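# Four arms remove an elastic band from tea caddies

## Task

Work in the scene frame. The arm feet sit on the tabletop at roughly these spots (metres), each facing the given angle (degrees, counter-clockwise from +x): arm1 x=+0.32 y=+0.46 z=+0.72 facing -125; arm2 x=-0.32 y=+0.46 z=+0.72 facing -55; arm3 x=-0.32 y=-0.46 z=+0.72 facing +55; arm4 x=+0.32 y=-0.46 z=+0.72 facing +125. Get the elastic band off the tea caddies and leave it lying flat on the table, a good distance from the caddies, with no part of the band crossing another part. Every caddy must still be upright and close to its starting spot. Finally, open the grippers and pull the arms away. The result must hold on its own; anything that stays in place only because a robot is holding it does not count.

## Robot and tools

SETUP. Four identical i2rt Big YAM arms (arm1, arm2, arm3, arm4). Each has six revolute joints, a two-finger gripper and a wrist camera (armN_cam_wrist). Two fixed room cameras, cam_high and cam_low, also watch the scene. The hand can reach about 1.0 m out from the joint1 axis. The arms act independently and never wait for one another.

FRAMES. Everything uses one scene frame: origin on the floor, +z up, with the tabletop near z=0.72. The goal text gives each foot's position and heading. 'hand' means the point halfway between the fingertips. The hand's z axis runs along the fingers, and its y axis is the direction in which the fingers open and close.

execute_actions. Argument 'actions' is a list holding zero or one action. An action is an object keyed by arm name. Each arm entry contains 'joints', an object of absolute joint targets (these are not offsets):
- joint1_rad: -2.879 to 2.879 rad. Turns the whole arm about its foot. Positive is counter-clockwise seen from above, and 0 points along the foot's heading.
- joint2_rad: 0 to 3.141 rad. Shoulder. At 0 the upper arm lies back, roughly level; increasing it raises the arm and then brings it forward.
- joint3_rad: 0 to 3.019 rad. Elbow. 0 is fully folded; larger values open it.
- joint4_rad: -1.692 to 1.57 rad. Wrist pitch; positive tips the fingers up.
- joint5_rad: -1.57 to 1.57 rad. Sideways wrist swing; positive goes to the arm's right.
- joint6_rad: -2.094 to 2.094 rad. Hand roll; positive is clockwise when looking from behind the hand.
- gripper_m: 0 to 0.093 m, the gap between the fingertips.
The tolerances counted as arrival are ±0.045, 0.14, 0.09, 0.055, 0.03, 0.035 rad and ±0.003 m. A joint or arm left out keeps its earlier target and may still be pushing toward it. All motions begin together but can finish at different times, and each joint moves at its own rate, so the hand can sweep a wide path between two postures. An action lasts at most 15 s. An unknown key or an out-of-range number causes the whole call to be refused, and nothing moves. The optional 'cameras' argument lists camera names or 'all'; leaving it out or passing null also means all, and [] means no images. Sending an empty actions list simply returns the state and images.

wait: 'seconds' from 0 to 10. Commands nothing new; returns state and images.
zoom_image: 'camera' plus 'region' [x0, y0, x1, y1] in pixels, with (0,0) at the top-left and a size of at most 504 by 504. It only works on cameras that had full images in the latest result.
read_manual: 'section' (only 'licences'). Returns licence text and moves nothing.
finished_scene: 'scene' is the integer of the current scene. It ends the scene permanently, so the goal must already be met and stable.

RESULTS. The 'pictures' line gives the order of the images. joint_positions reports the measured angles and the gripper gap. joint_status reports how each commanded joint ended:
- off_target: stopped short and may still be pushing.
- contact_stop or time_out: the joint now holds where it stopped. After a time_out, a joint may keep a target at most 0.375, 0.375, 0.113, 0.225, 0.075, 0.3 rad (joints 1 to 6) away and keep pushing toward it.
- not_followed: a built-in self/arm-collision check held back that arm's joint targets. This appears after the line 'joint command not followed', usually with a 'cause:' line. The gripper part of the command still runs, and the arm may retry the withheld targets on later actions.
- limit_stop_at_motor_heat: the arm halted due to overheating; resend the target afterwards.
on_its_own lists joints that this call did not command; 'held at' there means the joint's current target, not its position. Joint torques are noisy raw drive outputs with per-arm offsets. MOTOR HOT warns from 85 °C. At 100 °C an OVER-TEMPERATURE FAULT drops the arm until it cools.

CAMERAS. OpenCV calibration is supplied: K, D and T_world_to_cam, which maps scene coordinates to camera coordinates. Small per-scene errors exist, and wrist camera poses are derived from reported joint angles.

CAUTIONS. The simulation keeps running while you reason, with each arm holding its last command. An arm does not stop on contact and can push hard. Hard pushing heats the motors; to relieve a push, send the joint its reported position. A target very close to the current angle may not produce any motion. The collision check can react too late, and between arms it ignores fingers, gripper housings and wrist cameras. A hard squeeze between two robots ends the run, and a hard hit may too. Pushing or knocking anything out of the work area fails the task. Avoid drops, slips, slams and toppling the caddies. Before finishing, open the grippers and move the arms clear.

Each tool is called after "Call:" as name([rows], argument=value, ...), one row to a line, values as JSON.

## Session

I'll start by looking at the scene.

Call:
execute_actions(actions=[])

Scene clock: 0.00 s.
Joint torques (N m, as the arm reports them, + toward a larger angle): no reading
Motor temperatures (°C, as the motors report them): arm1=[22 22 24 25 23 21] | arm2=[21 22 24 22 21 23] | arm3=[24 22 24 20 22 25] | arm4=[23 25 22 25 24 22]
arm1.joint_positions: joint1_rad=+0.008 joint2_rad=+0.436 joint3_rad=+1.462 joint4_rad=-1.535 joint5_rad=-0.004 joint6_rad=-0.014 gripper_m=+0.095
arm1.joint_status: not commanded
arm1.hand: x=+0.2546 y=+0.3594 z=+1.3375 quat_wxyz=(-0.248, -0.750, -0.426, +0.441) (m; scene frame)
arm2.joint_positions: joint1_rad=-0.016 joint2_rad=+0.449 joint3_rad=+1.480 joint4_rad=-1.528 joint5_rad=+0.013 joint6_rad=-0.003 gripper_m=+0.095
arm2.joint_status: not commanded
arm2.hand: x=-0.2566 y=+0.3594 z=+1.3356 quat_wxyz=(-0.443, -0.422, -0.747, +0.262) (m; scene frame)
arm3.joint_positions: joint1_rad=+0.016 joint2_rad=+0.427 joint3_rad=+1.477 joint4_rad=-1.534 joint5_rad=+0.000 joint6_rad=+0.006 gripper_m=+0.094
arm3.joint_status: not commanded
arm3.hand: x=-0.2600 y=-0.3704 z=+1.3029 quat_wxyz=(-0.460, +0.399, -0.754, -0.246) (m; scene frame)
arm4.joint_positions: joint1_rad=+0.008 joint2_rad=+0.446 joint3_rad=+1.463 joint4_rad=-1.528 joint5_rad=-0.012 joint6_rad=-0.003 gripper_m=+0.094
arm4.joint_status: not commanded
arm4.hand: x=+0.2445 y=-0.3602 z=+1.3620 quat_wxyz=(-0.226, +0.771, -0.387, -0.452) (m; scene frame)
pictures: arm1_cam_wrist, arm2_cam_wrist, arm3_cam_wrist, arm4_cam_wrist, cam_high, cam_low
Images, in order (width x height): arm1_cam_wrist 504x504, arm2_cam_wrist 504x504, arm3_cam_wrist 504x504, arm4_cam_wrist 504x504, cam_high 504x504, cam_low 504x504.

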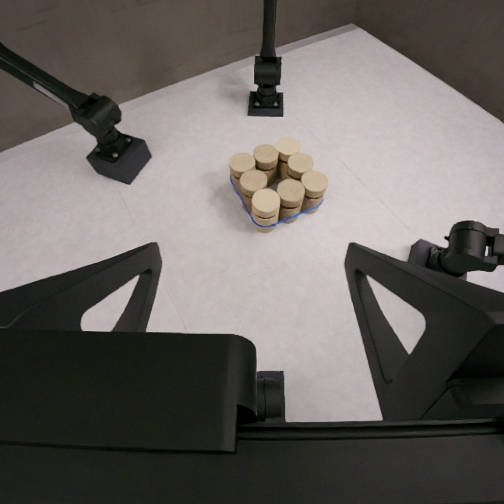

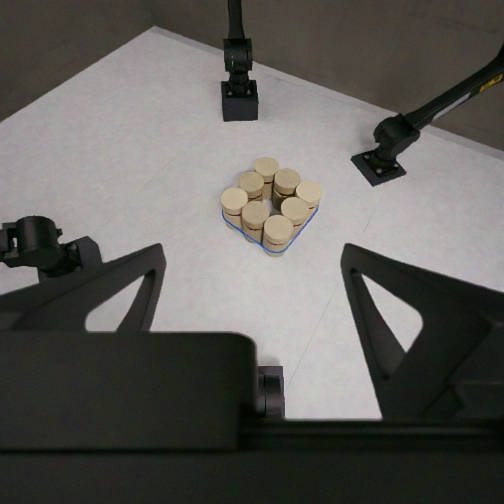

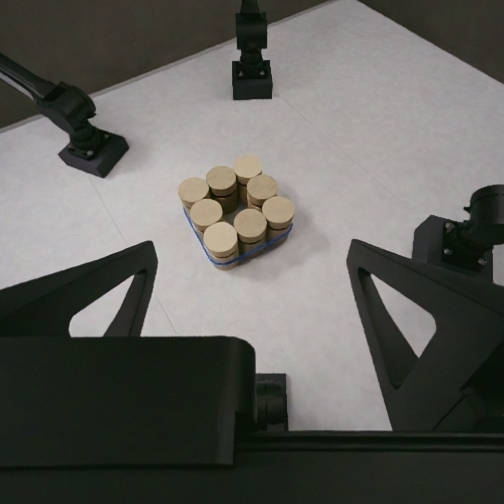

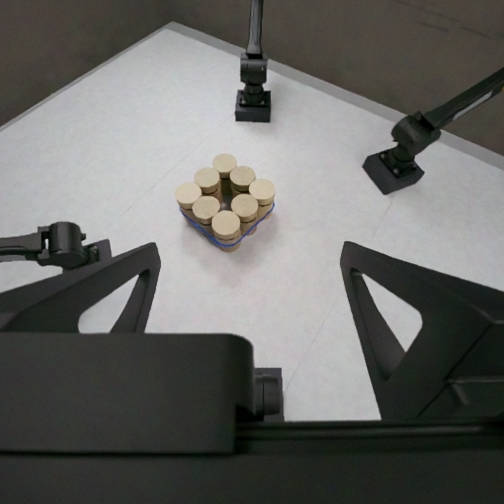

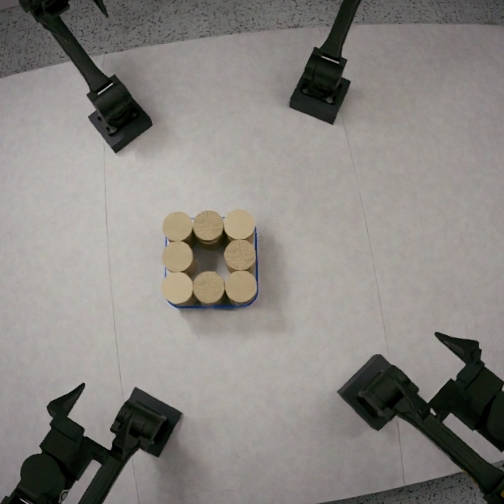

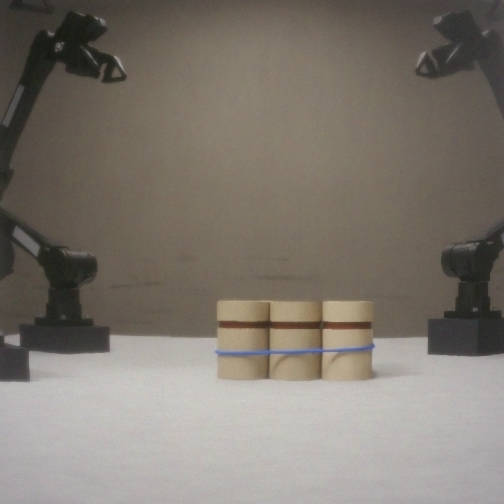

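Call:
zoom_image(camera="cam_high", region=[140, 190, 280, 330])

Call:
zoom_image(camera="cam_low", region=[190, 270, 400, 410])

Region (140, 190, 280, 330) of cam_high's 504x504 image, scaled by 3.600, with more detail than that image has.

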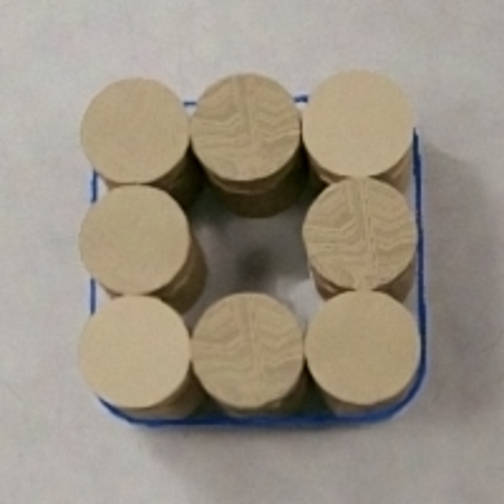

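Region (190, 270, 400, 410) of cam_low's 504x504 image, scaled by 2.400, with more detail than that image has.

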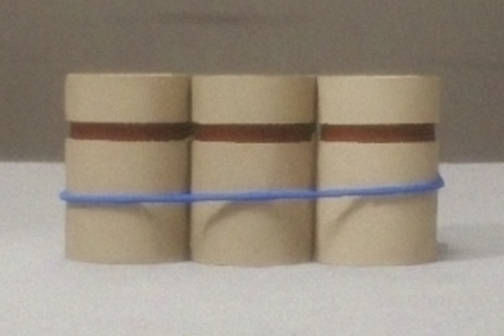

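Call:
zoom_image(camera="arm1_cam_wrist", region=[215, 125, 345, 245])

Call:
zoom_image(camera="arm2_cam_wrist", region=[205, 145, 335, 265])

Call:
zoom_image(camera="arm3_cam_wrist", region=[170, 145, 310, 280])

Call:
zoom_image(camera="arm4_cam_wrist", region=[165, 140, 295, 260])

Region (215, 125, 345, 245) of arm1_cam_wrist's 504x504 image, scaled by 3.877, with more detail than that image has; it fills the top 465 rows of this view, and the rest is white.

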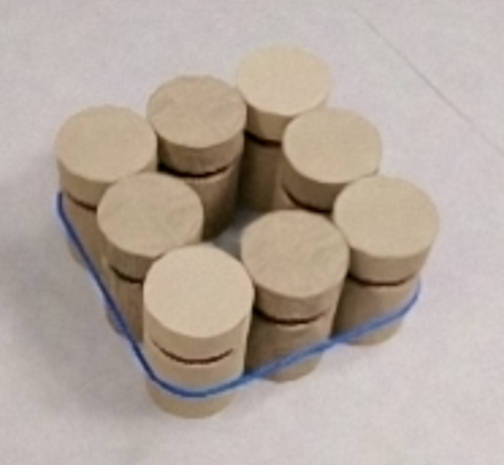

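Region (205, 145, 335, 265) of arm2_cam_wrist's 504x504 image, scaled by 3.877, with more detail than that image has; it fills the top 465 rows of this view, and the rest is white.

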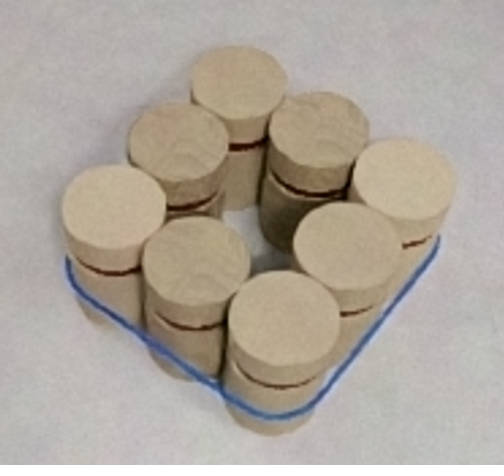

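Region (170, 145, 310, 280) of arm3_cam_wrist's 504x504 image, scaled by 3.600, with more detail than that image has; it fills the top 486 rows of this view, and the rest is white.

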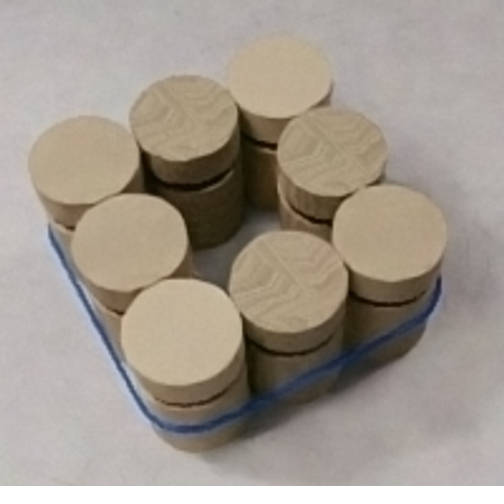

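Region (165, 140, 295, 260) of arm4_cam_wrist's 504x504 image, scaled by 3.877, with more detail than that image has; it fills the top 465 rows of this view, and the rest is white.

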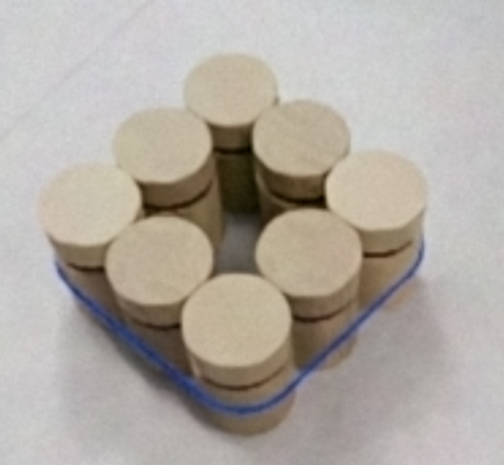

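Call:
execute_actions([
  {"arm1":{"joints":{"joint1_rad":0.356,"joint2_rad":0.9,"joint3_rad":0.842,"joint4_rad":0.178,"joint5_rad":0.982,"joint6_rad":-0.672,"gripper_m":0.026}},"arm2":{"joints":{"joint1_rad":0.233,"joint2_rad":0.75,"joint3_rad":0.285,"joint4_rad":0.804,"joint5_rad":0.667,"joint6_rad":-1.146,"gripper_m":0.026}},"arm3":{"joints":{"joint1_rad":0.88,"joint2_rad":0.9,"joint3_rad":0.778,"joint4_rad":-0.792,"joint5_rad":1.13,"joint6_rad":0.27,"gripper_m":0.026}},"arm4":{"joints":{"joint1_rad":0.693,"joint2_rad":0.85,"joint3_rad":0.571,"joint4_rad":0.4525,"joint5_rad":0.942,"joint6_rad":-0.749,"gripper_m":0.026}}},
], cameras=["cam_high", "cam_low"])

Scene clock: 122.13 s.
Joint torques (N m, as the arm reports them, + toward a larger angle): arm1=[-0.17 -4.39  9.35  2.44  0.01 -0.11] | arm2=[ 0.9  -1.52  8.67  2.39  0.05 -0.12] | arm3=[ 1.37 -4.37  9.49  2.13  0.86  0.17] | arm4=[-0.62 -4.06 10.66  2.64 -0.04 -0.2 ]
Motor temperatures (°C, as the motors report them): arm1=[22 22 28 26 23 21] | arm2=[21 23 27 23 21 23] | arm3=[24 23 28 21 22 25] | arm4=[23 25 27 25 24 22]
arm1.joint_positions: joint1_rad=+0.352 joint2_rad=+0.898 joint3_rad=+0.836 joint4_rad=+0.156 joint5_rad=+0.980 joint6_rad=-0.657 gripper_m=+0.026
arm1.joint_status: all done
arm1.hand: x=+0.0974 y=+0.1099 z=+1.2401 quat_wxyz=(+0.070, -0.613, -0.317, +0.721) (m; scene frame)
arm2.joint_positions: joint1_rad=+0.226 joint2_rad=+0.761 joint3_rad=+0.281 joint4_rad=+0.776 joint5_rad=+0.665 joint6_rad=-1.129 gripper_m=+0.026
arm2.joint_status: all done
arm2.hand: x=-0.1582 y=+0.1521 z=+1.0963 quat_wxyz=(-0.278, -0.159, -0.596, +0.736) (m; scene frame)
arm3.joint_positions: joint1_rad=+0.869 joint2_rad=+0.908 joint3_rad=+0.779 joint4_rad=-0.813 joint5_rad=+1.125 joint6_rad=+0.260 gripper_m=+0.026
arm3.joint_status: all done
arm3.hand: x=-0.2509 y=-0.1243 z=+1.0404 quat_wxyz=(-0.574, +0.450, -0.684, +0.027) (m; scene frame)
arm4.joint_positions: joint1_rad=+0.691 joint2_rad=+0.855 joint3_rad=+0.573 joint4_rad=+0.433 joint5_rad=+0.940 joint6_rad=-0.738 gripper_m=+0.026
arm4.joint_status: all done
arm4.hand: x=+0.0020 y=-0.2321 z=+1.1824 quat_wxyz=(-0.583, +0.646, -0.195, -0.452) (m; scene frame)
pictures: cam_high, cam_low
Images, in order (width x height): cam_high 504x504, cam_low 504x504.

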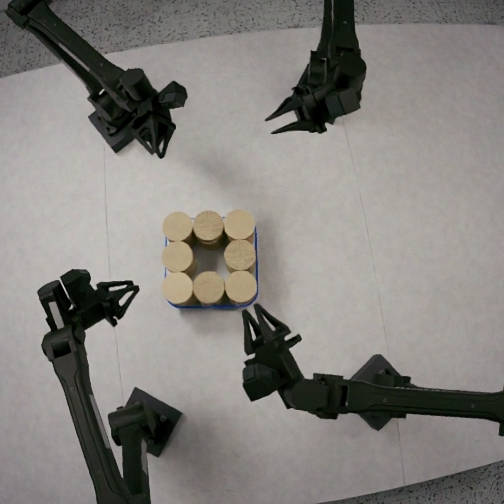

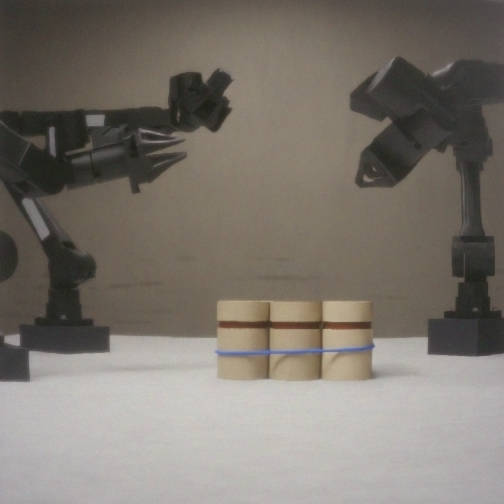

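Call:
execute_actions([
  {"arm1":{"joints":{"joint2_rad":1.79,"joint4_rad":0.2,"joint6_rad":-0.69}},"arm2":{"joints":{"joint2_rad":1.54,"joint4_rad":0.83,"joint6_rad":-1.165}},"arm3":{"joints":{"joint1_rad":0.89,"joint2_rad":1.58,"joint4_rad":-0.78,"joint6_rad":0.28}},"arm4":{"joints":{"joint2_rad":1.72,"joint4_rad":0.472,"joint6_rad":-0.76}}},
])

Scene clock: 142.17 s.
Joint torques (N m, as the arm reports them, + toward a larger angle): arm1=[ -0.09 -12.76   5.8    1.95   0.34  -0.07] | arm2=[ 1.07 -6.42  4.38  2.07  0.22 -0.08] | arm3=[ 2.15 -8.73  6.02  0.99  0.89  0.24] | arm4=[ -0.75 -10.74   5.17   2.2    0.27  -0.16]
Motor temperatures (°C, as the motors report them): arm1=[22 22 29 26 23 21] | arm2=[21 23 28 23 21 23] | arm3=[24 23 29 21 22 25] | arm4=[23 25 28 25 24 22]
arm1.joint_positions: joint1_rad=+0.352 joint2_rad=+1.798 joint3_rad=+0.836 joint4_rad=+0.187 joint5_rad=+0.981 joint6_rad=-0.676 gripper_m=+0.026
arm1.joint_status: all done
arm1.hand: x=+0.0739 y=-0.0122 z=+0.8314 quat_wxyz=(+0.292, -0.583, -0.597, +0.468) (m; scene frame)
arm2.joint_positions: joint1_rad=+0.226 joint2_rad=+1.527 joint3_rad=+0.281 joint4_rad=+0.810 joint5_rad=+0.665 joint6_rad=-1.149 gripper_m=+0.026
arm2.joint_status: all done
arm2.hand: x=-0.1232 y=+0.1133 z=+0.8322 quat_wxyz=(-0.060, -0.027, -0.813, +0.579) (m; scene frame)
arm3.joint_positions: joint1_rad=+0.874 joint2_rad=+1.569 joint3_rad=+0.779 joint4_rad=-0.796 joint5_rad=+1.128 joint6_rad=+0.271 gripper_m=+0.026
arm3.joint_status: all done
arm3.hand: x=-0.2637 y=-0.0766 z=+0.8289 quat_wxyz=(-0.465, +0.597, -0.596, +0.270) (m; scene frame)
arm4.joint_positions: joint1_rad=+0.691 joint2_rad=+1.725 joint3_rad=+0.573 joint4_rad=+0.460 joint5_rad=+0.941 joint6_rad=-0.750 gripper_m=+0.026
arm4.joint_status: all done
arm4.hand: x=-0.0674 y=-0.2136 z=+0.8350 quat_wxyz=(-0.542, +0.829, +0.010, -0.133) (m; scene frame)
pictures: arm1_cam_wrist, arm2_cam_wrist, arm3_cam_wrist, arm4_cam_wrist, cam_high, cam_low
camera_calibration (this result's frames):
arm1_cam_wrist: T_world_to_cam=[[-0.4316, 0.115357, 0.894659, -0.710799], [0.386468, 0.919804, 0.0678403, -0.069132], [-0.815085, 0.375037, -0.441569, 0.556519], [0, 0, 0, 1]] pos_world=[0.173547, -0.0631318, 0.886354]
arm2_cam_wrist: T_world_to_cam=[[-0.11818, -0.314278, 0.941946, -0.765182], [-0.846945, 0.527105, 0.0696061, -0.212698], [-0.51838, -0.789551, -0.328469, 0.418917], [0, 0, 0, 1]] pos_world=[-0.0534145, 0.20239, 0.873167]
arm3_cam_wrist: T_world_to_cam=[[0.452316, -0.150958, 0.878989, -0.62256], [-0.394803, -0.917635, 0.0455652, -0.201471], [0.799713, -0.367637, -0.47466, 0.702554], [0, 0, 0, 1]] pos_world=[-0.359789, -0.0205726, 0.889878]
arm4_cam_wrist: T_world_to_cam=[[0.123023, 0.410167, 0.903675, -0.655952], [0.921383, -0.385485, 0.049533, -0.0573653], [0.36867, 0.826538, -0.425344, 0.683332], [0, 0, 0, 1]] pos_world=[-0.118372, -0.317864, 0.886261]
Images, in order (width x height): arm1_cam_wrist 504x504, arm2_cam_wrist 504x504, arm3_cam_wrist 504x504, arm4_cam_wrist 504x504, cam_high 504x504, cam_low 504x504.

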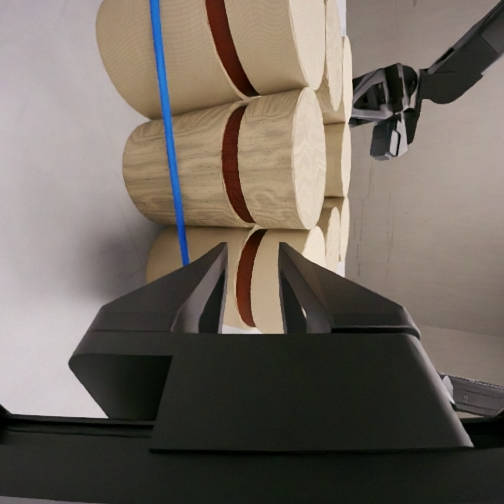

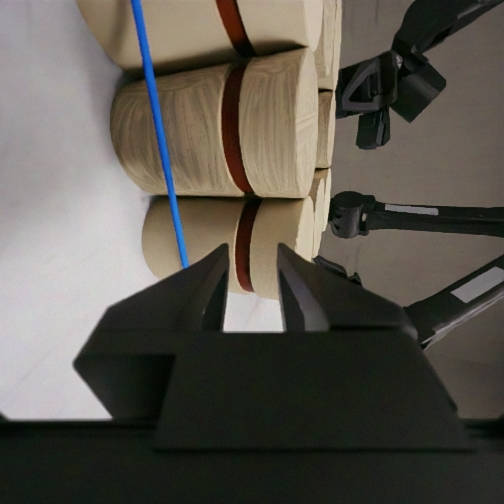

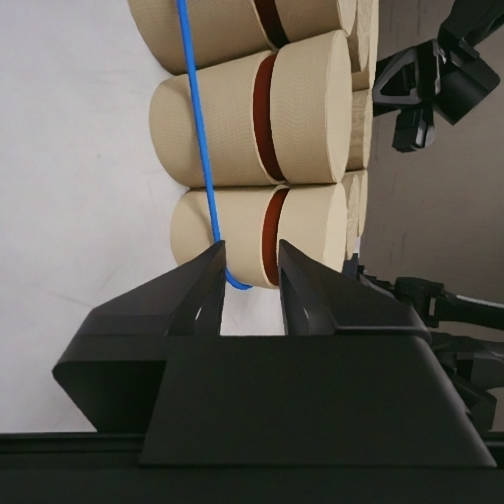

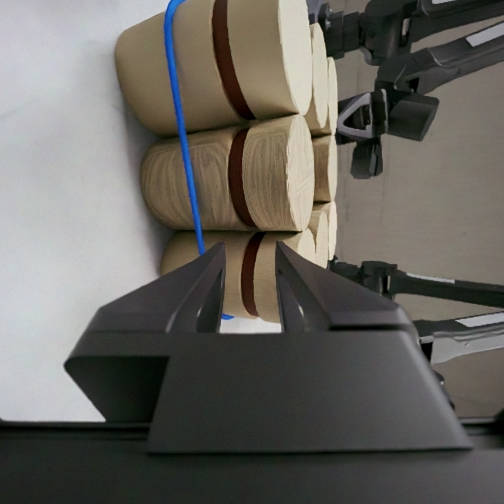

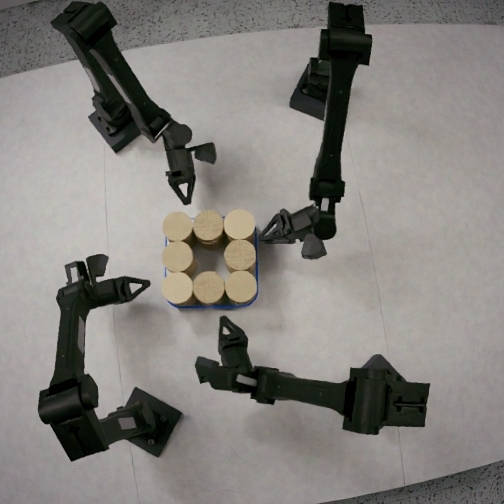

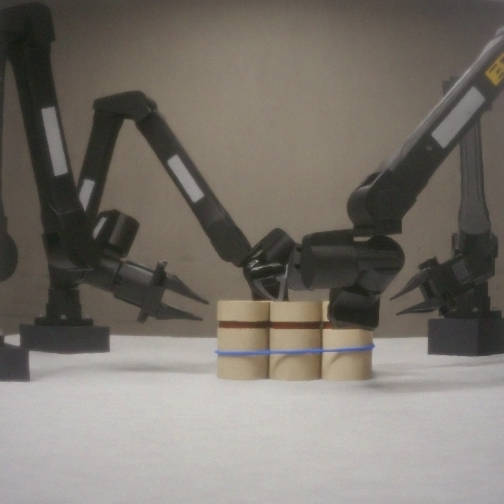

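Call:
zoom_image(camera="cam_high", region=[120, 170, 300, 350])

Region (120, 170, 300, 350) of cam_high's 504x504 image, scaled by 2.800, with more detail than that image has.

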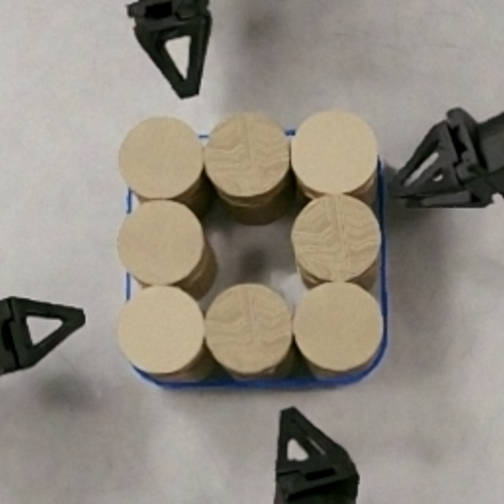

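Call:
zoom_image(camera="arm2_cam_wrist", region=[70, 20, 350, 300])

Call:
zoom_image(camera="cam_low", region=[130, 240, 450, 400])

Region (70, 20, 350, 300) of arm2_cam_wrist's 504x504 image, scaled by 1.800, with more detail than that image has.

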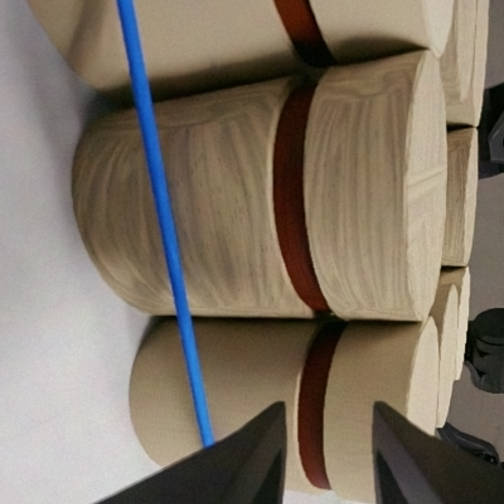

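Region (130, 240, 450, 400) of cam_low's 504x504 image, scaled by 1.575, with more detail than that image has.

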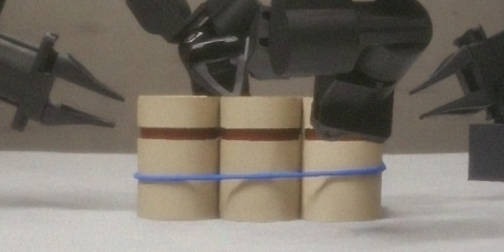

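Call:
execute_actions([
  {"arm1":{"joints":{"joint1_rad":0.337,"joint2_rad":1.92,"joint3_rad":0.863,"joint4_rad":0.238,"joint5_rad":0.969,"joint6_rad":-0.71}},"arm2":{"joints":{"joint1_rad":0.236,"joint2_rad":1.732,"joint3_rad":0.354,"joint4_rad":0.828,"joint5_rad":0.662,"joint6_rad":-1.165}},"arm3":{"joints":{"joint1_rad":0.778,"joint2_rad":1.71,"joint3_rad":0.8,"joint4_rad":-0.582,"joint5_rad":1.136,"joint6_rad":0.04}},"arm4":{"joints":{"joint1_rad":0.607,"joint2_rad":1.895,"joint3_rad":0.592,"joint4_rad":0.597,"joint5_rad":0.879,"joint6_rad":-0.856}}},
])

Scene clock: 263.40 s.
Joint torques (N m, as the arm reports them, + toward a larger angle): arm1=[ -1.4  -13.83   6.42   1.94   0.32  -0.08] | arm2=[ 0.42 -7.65  3.74  1.91  0.13 -0.07] | arm3=[  0.35 -11.04   6.83   1.22   0.92   0.07] | arm4=[ -0.22 -12.36   5.59   2.4    0.2   -0.18]
Motor temperatures (°C, as the motors report them): arm1=[22 25 28 26 23 21] | arm2=[21 23 26 23 22 23] | arm3=[24 24 28 20 23 25] | arm4=[23 27 25 25 24 22]
arm1.joint_positions: joint1_rad=+0.347 joint2_rad=+1.936 joint3_rad=+0.836 joint4_rad=+0.222 joint5_rad=+0.970 joint6_rad=-0.695 gripper_m=+0.026
arm1.joint_status: all done
arm1.hand: x=+0.0752 y=-0.0020 z=+0.7667 quat_wxyz=(+0.314, -0.567, -0.631, +0.426) (m; scene frame)
arm2.joint_positions: joint1_rad=+0.226 joint2_rad=+1.725 joint3_rad=+0.343 joint4_rad=+0.810 joint5_rad=+0.664 joint6_rad=-1.149 gripper_m=+0.026
arm2.joint_status: all done
arm2.hand: x=-0.1161 y=+0.1054 z=+0.7770 quat_wxyz=(-0.020, -0.003, -0.842, +0.540) (m; scene frame)
arm3.joint_positions: joint1_rad=+0.781 joint2_rad=+1.706 joint3_rad=+0.779 joint4_rad=-0.599 joint5_rad=+1.133 joint6_rad=+0.050 gripper_m=+0.026
arm3.joint_status: all done
arm3.hand: x=-0.2309 y=-0.0631 z=+0.7832 quat_wxyz=(-0.435, +0.621, -0.568, +0.320) (m; scene frame)
arm4.joint_positions: joint1_rad=+0.602 joint2_rad=+1.910 joint3_rad=+0.573 joint4_rad=+0.579 joint5_rad=+0.880 joint6_rad=-0.845 gripper_m=+0.026
arm4.joint_status: all done
arm4.hand: x=-0.0422 y=-0.1872 z=+0.7685 quat_wxyz=(-0.524, +0.847, +0.042, -0.075) (m; scene frame)
pictures: arm1_cam_wrist, arm2_cam_wrist, arm3_cam_wrist, arm4_cam_wrist, cam_high, cam_low
camera_calibration (this result's frames):
arm1_cam_wrist: T_world_to_cam=[[-0.45579, 0.00659569, 0.890063, -0.648451], [0.372336, 0.90969, 0.183927, -0.162661], [-0.808469, 0.415235, -0.417083, 0.506027], [0, 0, 0, 1]] pos_world=[0.174114, -0.0578712, 0.818136]
arm2_cam_wrist: T_world_to_cam=[[-0.0298173, -0.402896, 0.91476, -0.674143], [-0.833616, 0.514999, 0.199653, -0.296851], [-0.55154, -0.756605, -0.351216, 0.408632], [0, 0, 0, 1]] pos_world=[-0.042184, 0.190442, 0.819464]
arm3_cam_wrist: T_world_to_cam=[[0.420122, -0.0312932, 0.906928, -0.617006], [-0.399037, -0.903968, 0.153657, -0.258814], [0.815026, -0.426453, -0.392264, 0.594878], [0, 0, 0, 1]] pos_world=[-0.3289, 0.000419506, 0.832698]
arm4_cam_wrist: T_world_to_cam=[[0.0029597, 0.445047, 0.895502, -0.602046], [0.902976, -0.385974, 0.188837, -0.175042], [0.429682, 0.808058, -0.403009, 0.605942], [0, 0, 0, 1]] pos_world=[-0.100522, -0.289259, 0.816389]
Images, in order (width x height): arm1_cam_wrist 504x504, arm2_cam_wrist 504x504, arm3_cam_wrist 504x504, arm4_cam_wrist 504x504, cam_high 504x504, cam_low 504x504.

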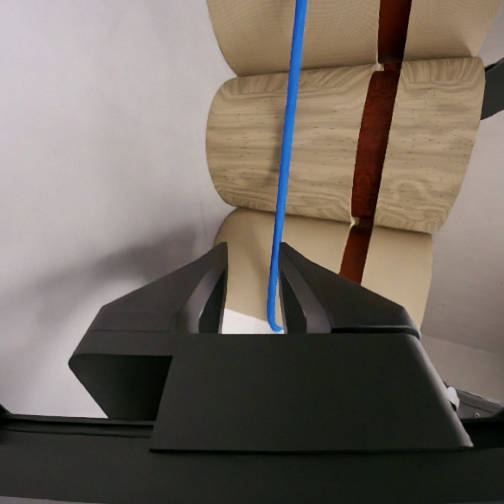

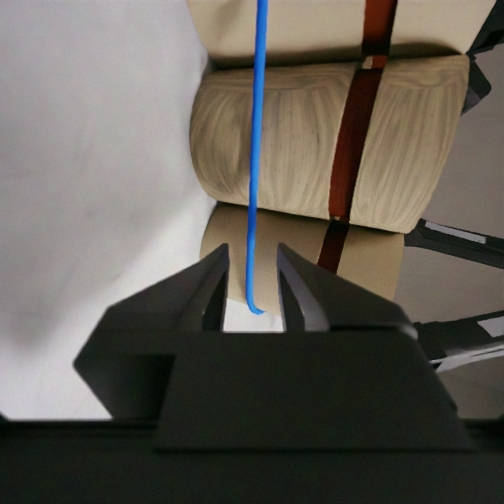

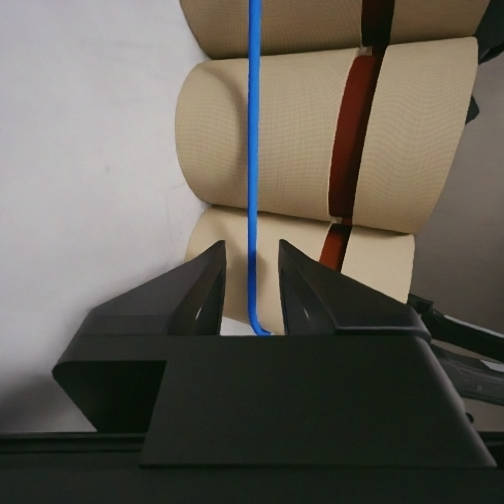

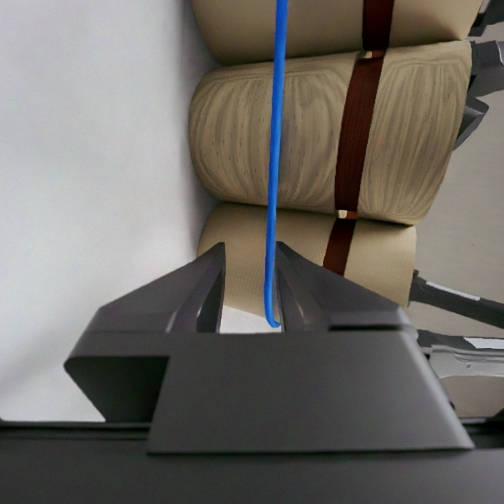

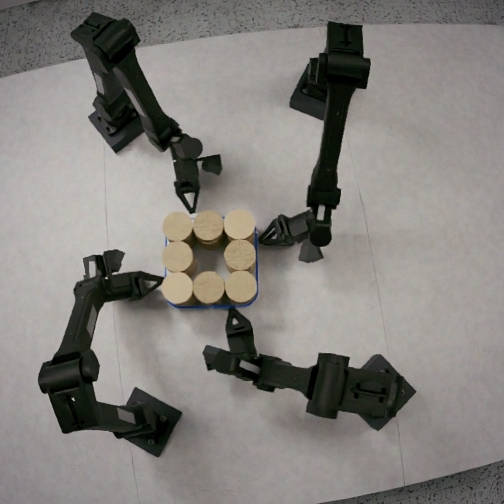

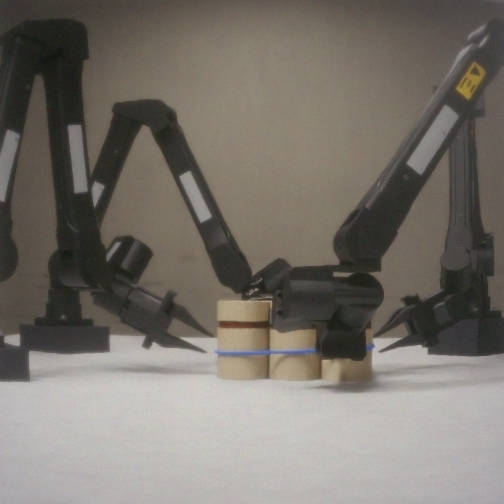

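Call:
zoom_image(camera="cam_high", region=[130, 180, 290, 340])

Region (130, 180, 290, 340) of cam_high's 504x504 image, scaled by 3.150, with more detail than that image has.

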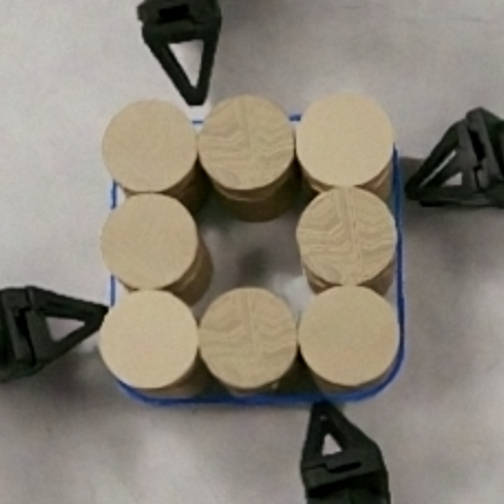

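Call:
zoom_image(camera="arm1_cam_wrist", region=[190, 40, 490, 340])

Call:
zoom_image(camera="arm2_cam_wrist", region=[180, 40, 480, 340])

Call:
zoom_image(camera="arm3_cam_wrist", region=[170, 30, 490, 350])

Call:
zoom_image(camera="arm4_cam_wrist", region=[180, 30, 480, 330])

Region (190, 40, 490, 340) of arm1_cam_wrist's 504x504 image, scaled by 1.680, with more detail than that image has.

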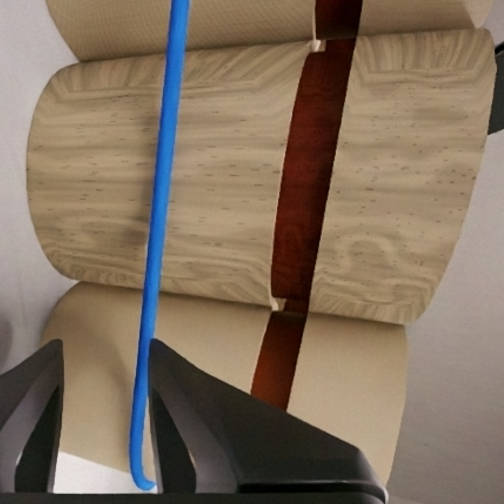

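Region (180, 40, 480, 340) of arm2_cam_wrist's 504x504 image, scaled by 1.680, with more detail than that image has.

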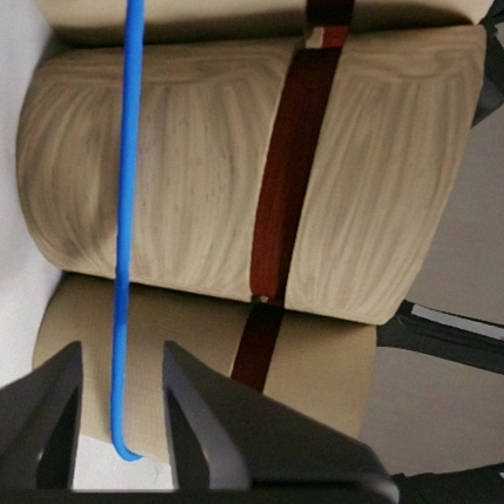

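Region (170, 30, 490, 350) of arm3_cam_wrist's 504x504 image, scaled by 1.575, with more detail than that image has.

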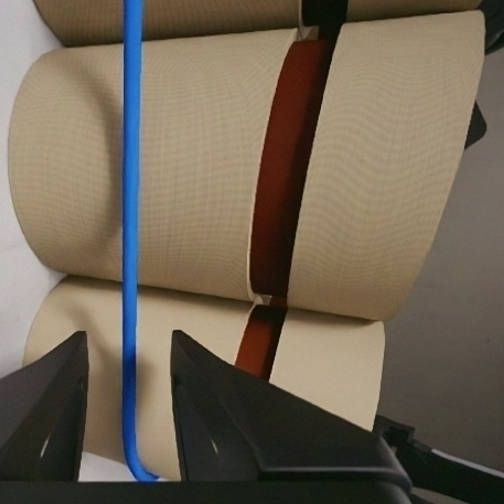

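Region (180, 30, 480, 330) of arm4_cam_wrist's 504x504 image, scaled by 1.680, with more detail than that image has.

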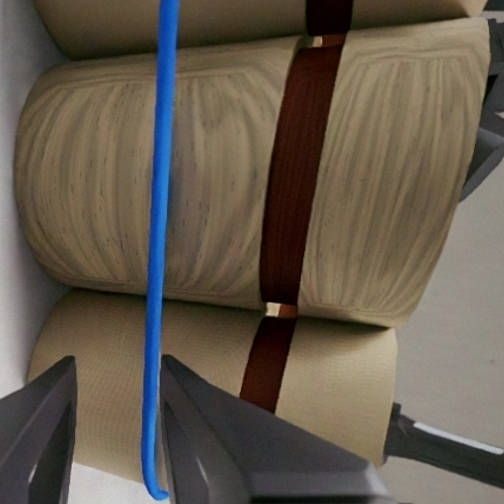

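Call:
zoom_image(camera="cam_low", region=[150, 280, 270, 390])

Call:
zoom_image(camera="cam_low", region=[320, 280, 440, 390])

Call:
zoom_image(camera="cam_high", region=[200, 280, 270, 340])

Region (150, 280, 270, 390) of cam_low's 504x504 image, scaled by 4.200, with more detail than that image has; it fills the top 462 rows of this view, and the rest is white.

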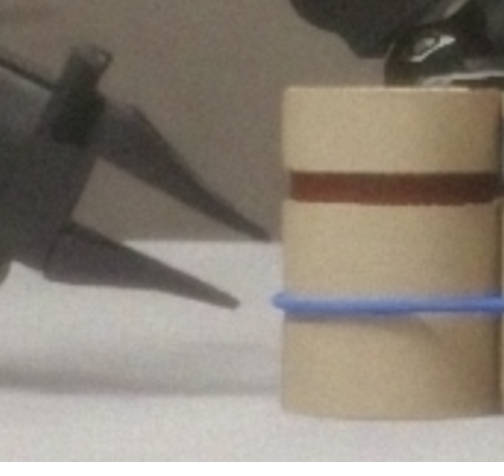

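Region (320, 280, 440, 390) of cam_low's 504x504 image, scaled by 4.200, with more detail than that image has; it fills the top 462 rows of this view, and the rest is white.

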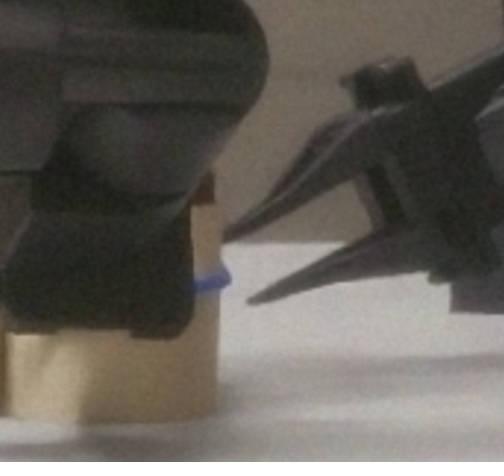

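Region (200, 280, 270, 340) of cam_high's 504x504 image, scaled by 7.200, with more detail than that image has; it fills the top 432 rows of this view, and the rest is white.

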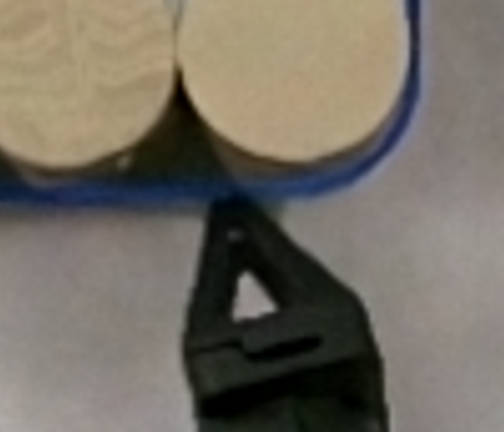

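Call:
execute_actions([
  {"arm1":{"joints":{"joint3_rad":0.898,"joint5_rad":0.929,"gripper_m":0.024}},"arm2":{"joints":{"joint2_rad":1.78,"joint3_rad":0.401,"joint5_rad":0.703,"gripper_m":0.024}},"arm3":{"joints":{"joint3_rad":0.785,"joint4_rad":-0.443,"joint5_rad":1.11,"joint6_rad":-0.085,"gripper_m":0.024}},"arm4":{"joints":{"joint3_rad":0.633,"joint4_rad":0.617,"joint5_rad":0.849,"gripper_m":0.024}}},
])

Scene clock: 384.43 s.
Joint torques (N m, as the arm reports them, + toward a larger angle): arm1=[ -1.36 -14.23   7.15   2.01   0.27  -0.08] | arm2=[ 0.57 -6.83  4.04  2.13  0.31 -0.12] | arm3=[  0.3  -11.33   5.88   1.4    0.59   0.08] | arm4=[ -0.47 -12.95   6.17   2.47   0.19  -0.19]
Motor temperatures (°C, as the motors report them): arm1=[22 26 29 26 24 21] | arm2=[21 23 26 23 21 23] | arm3=[24 25 29 20 24 25] | arm4=[23 28 26 26 24 22]
arm1.joint_positions: joint1_rad=+0.347 joint2_rad=+1.936 joint3_rad=+0.866 joint4_rad=+0.222 joint5_rad=+0.931 joint6_rad=-0.695 gripper_m=+0.024
arm1.joint_status: all done
arm1.hand: x=+0.0753 y=-0.0199 z=+0.7713 quat_wxyz=(+0.292, -0.570, -0.633, +0.435) (m; scene frame)
arm2.joint_positions: joint1_rad=+0.226 joint2_rad=+1.760 joint3_rad=+0.387 joint4_rad=+0.810 joint5_rad=+0.700 joint6_rad=-1.149 gripper_m=+0.024
arm2.joint_status: all done
arm2.hand: x=-0.1100 y=+0.0925 z=+0.7766 quat_wxyz=(-0.008, -0.013, -0.836, +0.548) (m; scene frame)
arm3.joint_positions: joint1_rad=+0.781 joint2_rad=+1.706 joint3_rad=+0.779 joint4_rad=-0.461 joint5_rad=+1.115 joint6_rad=-0.075 gripper_m=+0.024
arm3.joint_status: all done
arm3.hand: x=-0.2357 y=-0.0431 z=+0.7828 quat_wxyz=(-0.446, +0.635, -0.557, +0.297) (m; scene frame)
arm4.joint_positions: joint1_rad=+0.602 joint2_rad=+1.910 joint3_rad=+0.612 joint4_rad=+0.601 joint5_rad=+0.851 joint6_rad=-0.845 gripper_m=+0.024
arm4.joint_status: all done
arm4.hand: x=-0.0666 y=-0.1818 z=+0.7780 quat_wxyz=(-0.526, +0.843, +0.035, -0.108) (m; scene frame)
pictures: arm1_cam_wrist, arm2_cam_wrist, arm3_cam_wrist, arm4_cam_wrist, cam_high, cam_low
camera_calibration (this result's frames):
arm1_cam_wrist: T_world_to_cam=[[-0.476177, 0.0262071, 0.878959, -0.641882], [0.345357, 0.924814, 0.159523, -0.126068], [-0.808693, 0.379516, -0.449426, 0.539715], [0, 0, 0, 1]] pos_world=[0.174353, -0.0714192, 0.826861]
arm2_cam_wrist: T_world_to_cam=[[-0.0346756, -0.383943, 0.922706, -0.687198], [-0.815885, 0.544077, 0.195732, -0.282756], [-0.577173, -0.746035, -0.332119, 0.383414], [0, 0, 0, 1]] pos_world=[-0.0332294, 0.176037, 0.816765]
arm3_cam_wrist: T_world_to_cam=[[0.435645, -0.0273786, 0.899702, -0.604535], [-0.345622, -0.928005, 0.139114, -0.219656], [0.831119, -0.371561, -0.413743, 0.630179], [0, 0, 0, 1]] pos_world=[-0.336309, 0.0137566, 0.835191]
arm4_cam_wrist: T_world_to_cam=[[0.0498694, 0.443538, 0.894867, -0.60953], [0.921395, -0.366186, 0.130152, -0.102252], [0.385415, 0.818035, -0.426935, 0.633407], [0, 0, 0, 1]] pos_world=[-0.119513, -0.285242, 0.82918]
Images, in order (width x height): arm1_cam_wrist 504x504, arm2_cam_wrist 504x504, arm3_cam_wrist 504x504, arm4_cam_wrist 504x504, cam_high 504x504, cam_low 504x504.

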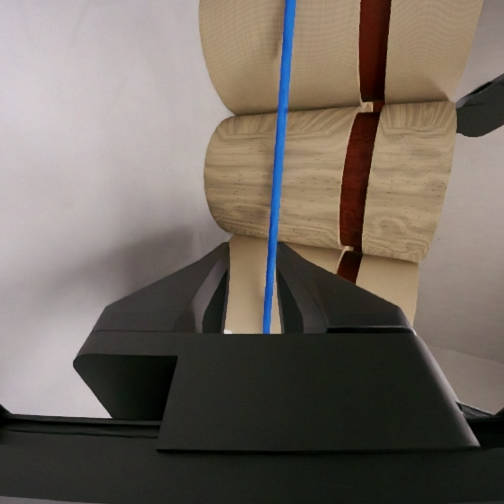

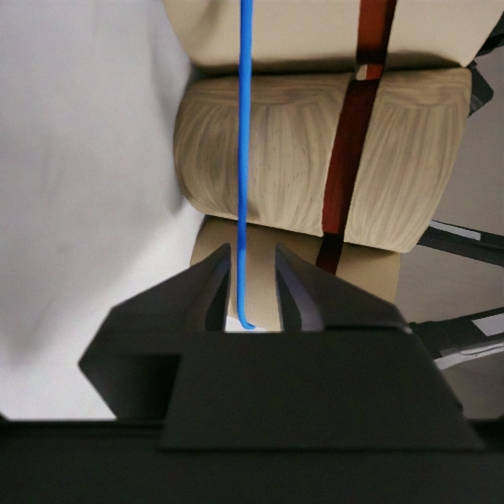

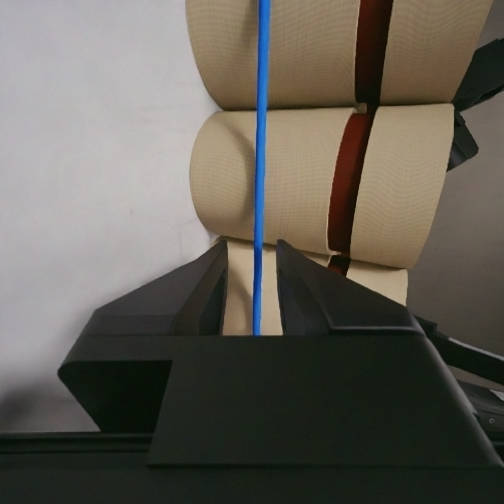

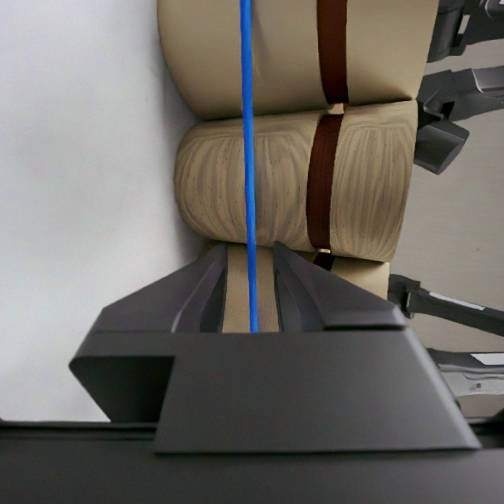

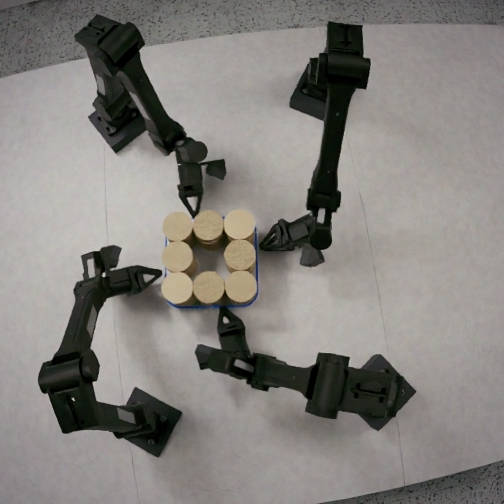

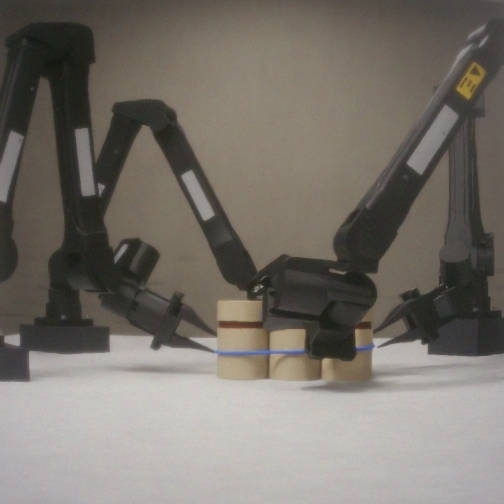

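Call:
zoom_image(camera="cam_high", region=[140, 190, 280, 330])

Call:
zoom_image(camera="cam_low", region=[160, 290, 260, 390])

Region (140, 190, 280, 330) of cam_high's 504x504 image, scaled by 3.600, with more detail than that image has.

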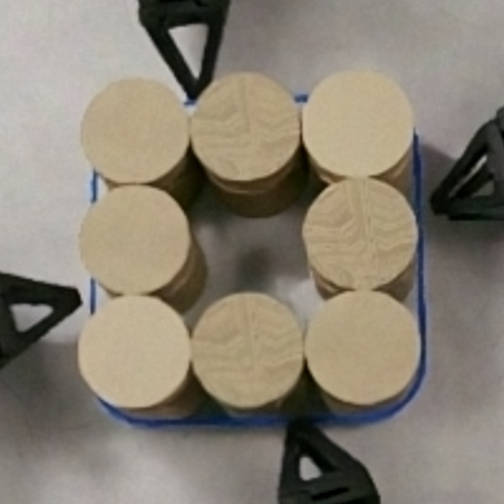

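Region (160, 290, 260, 390) of cam_low's 504x504 image, scaled by 5.040, with more detail than that image has.

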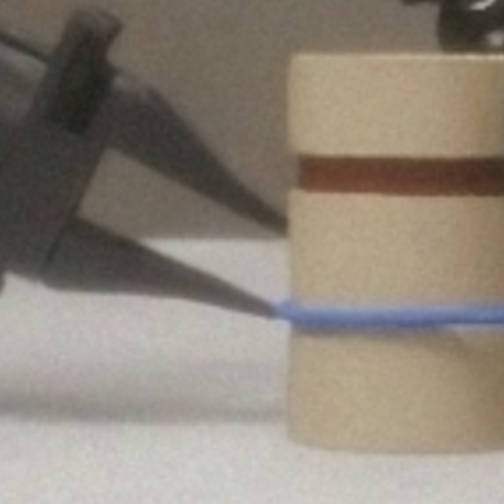

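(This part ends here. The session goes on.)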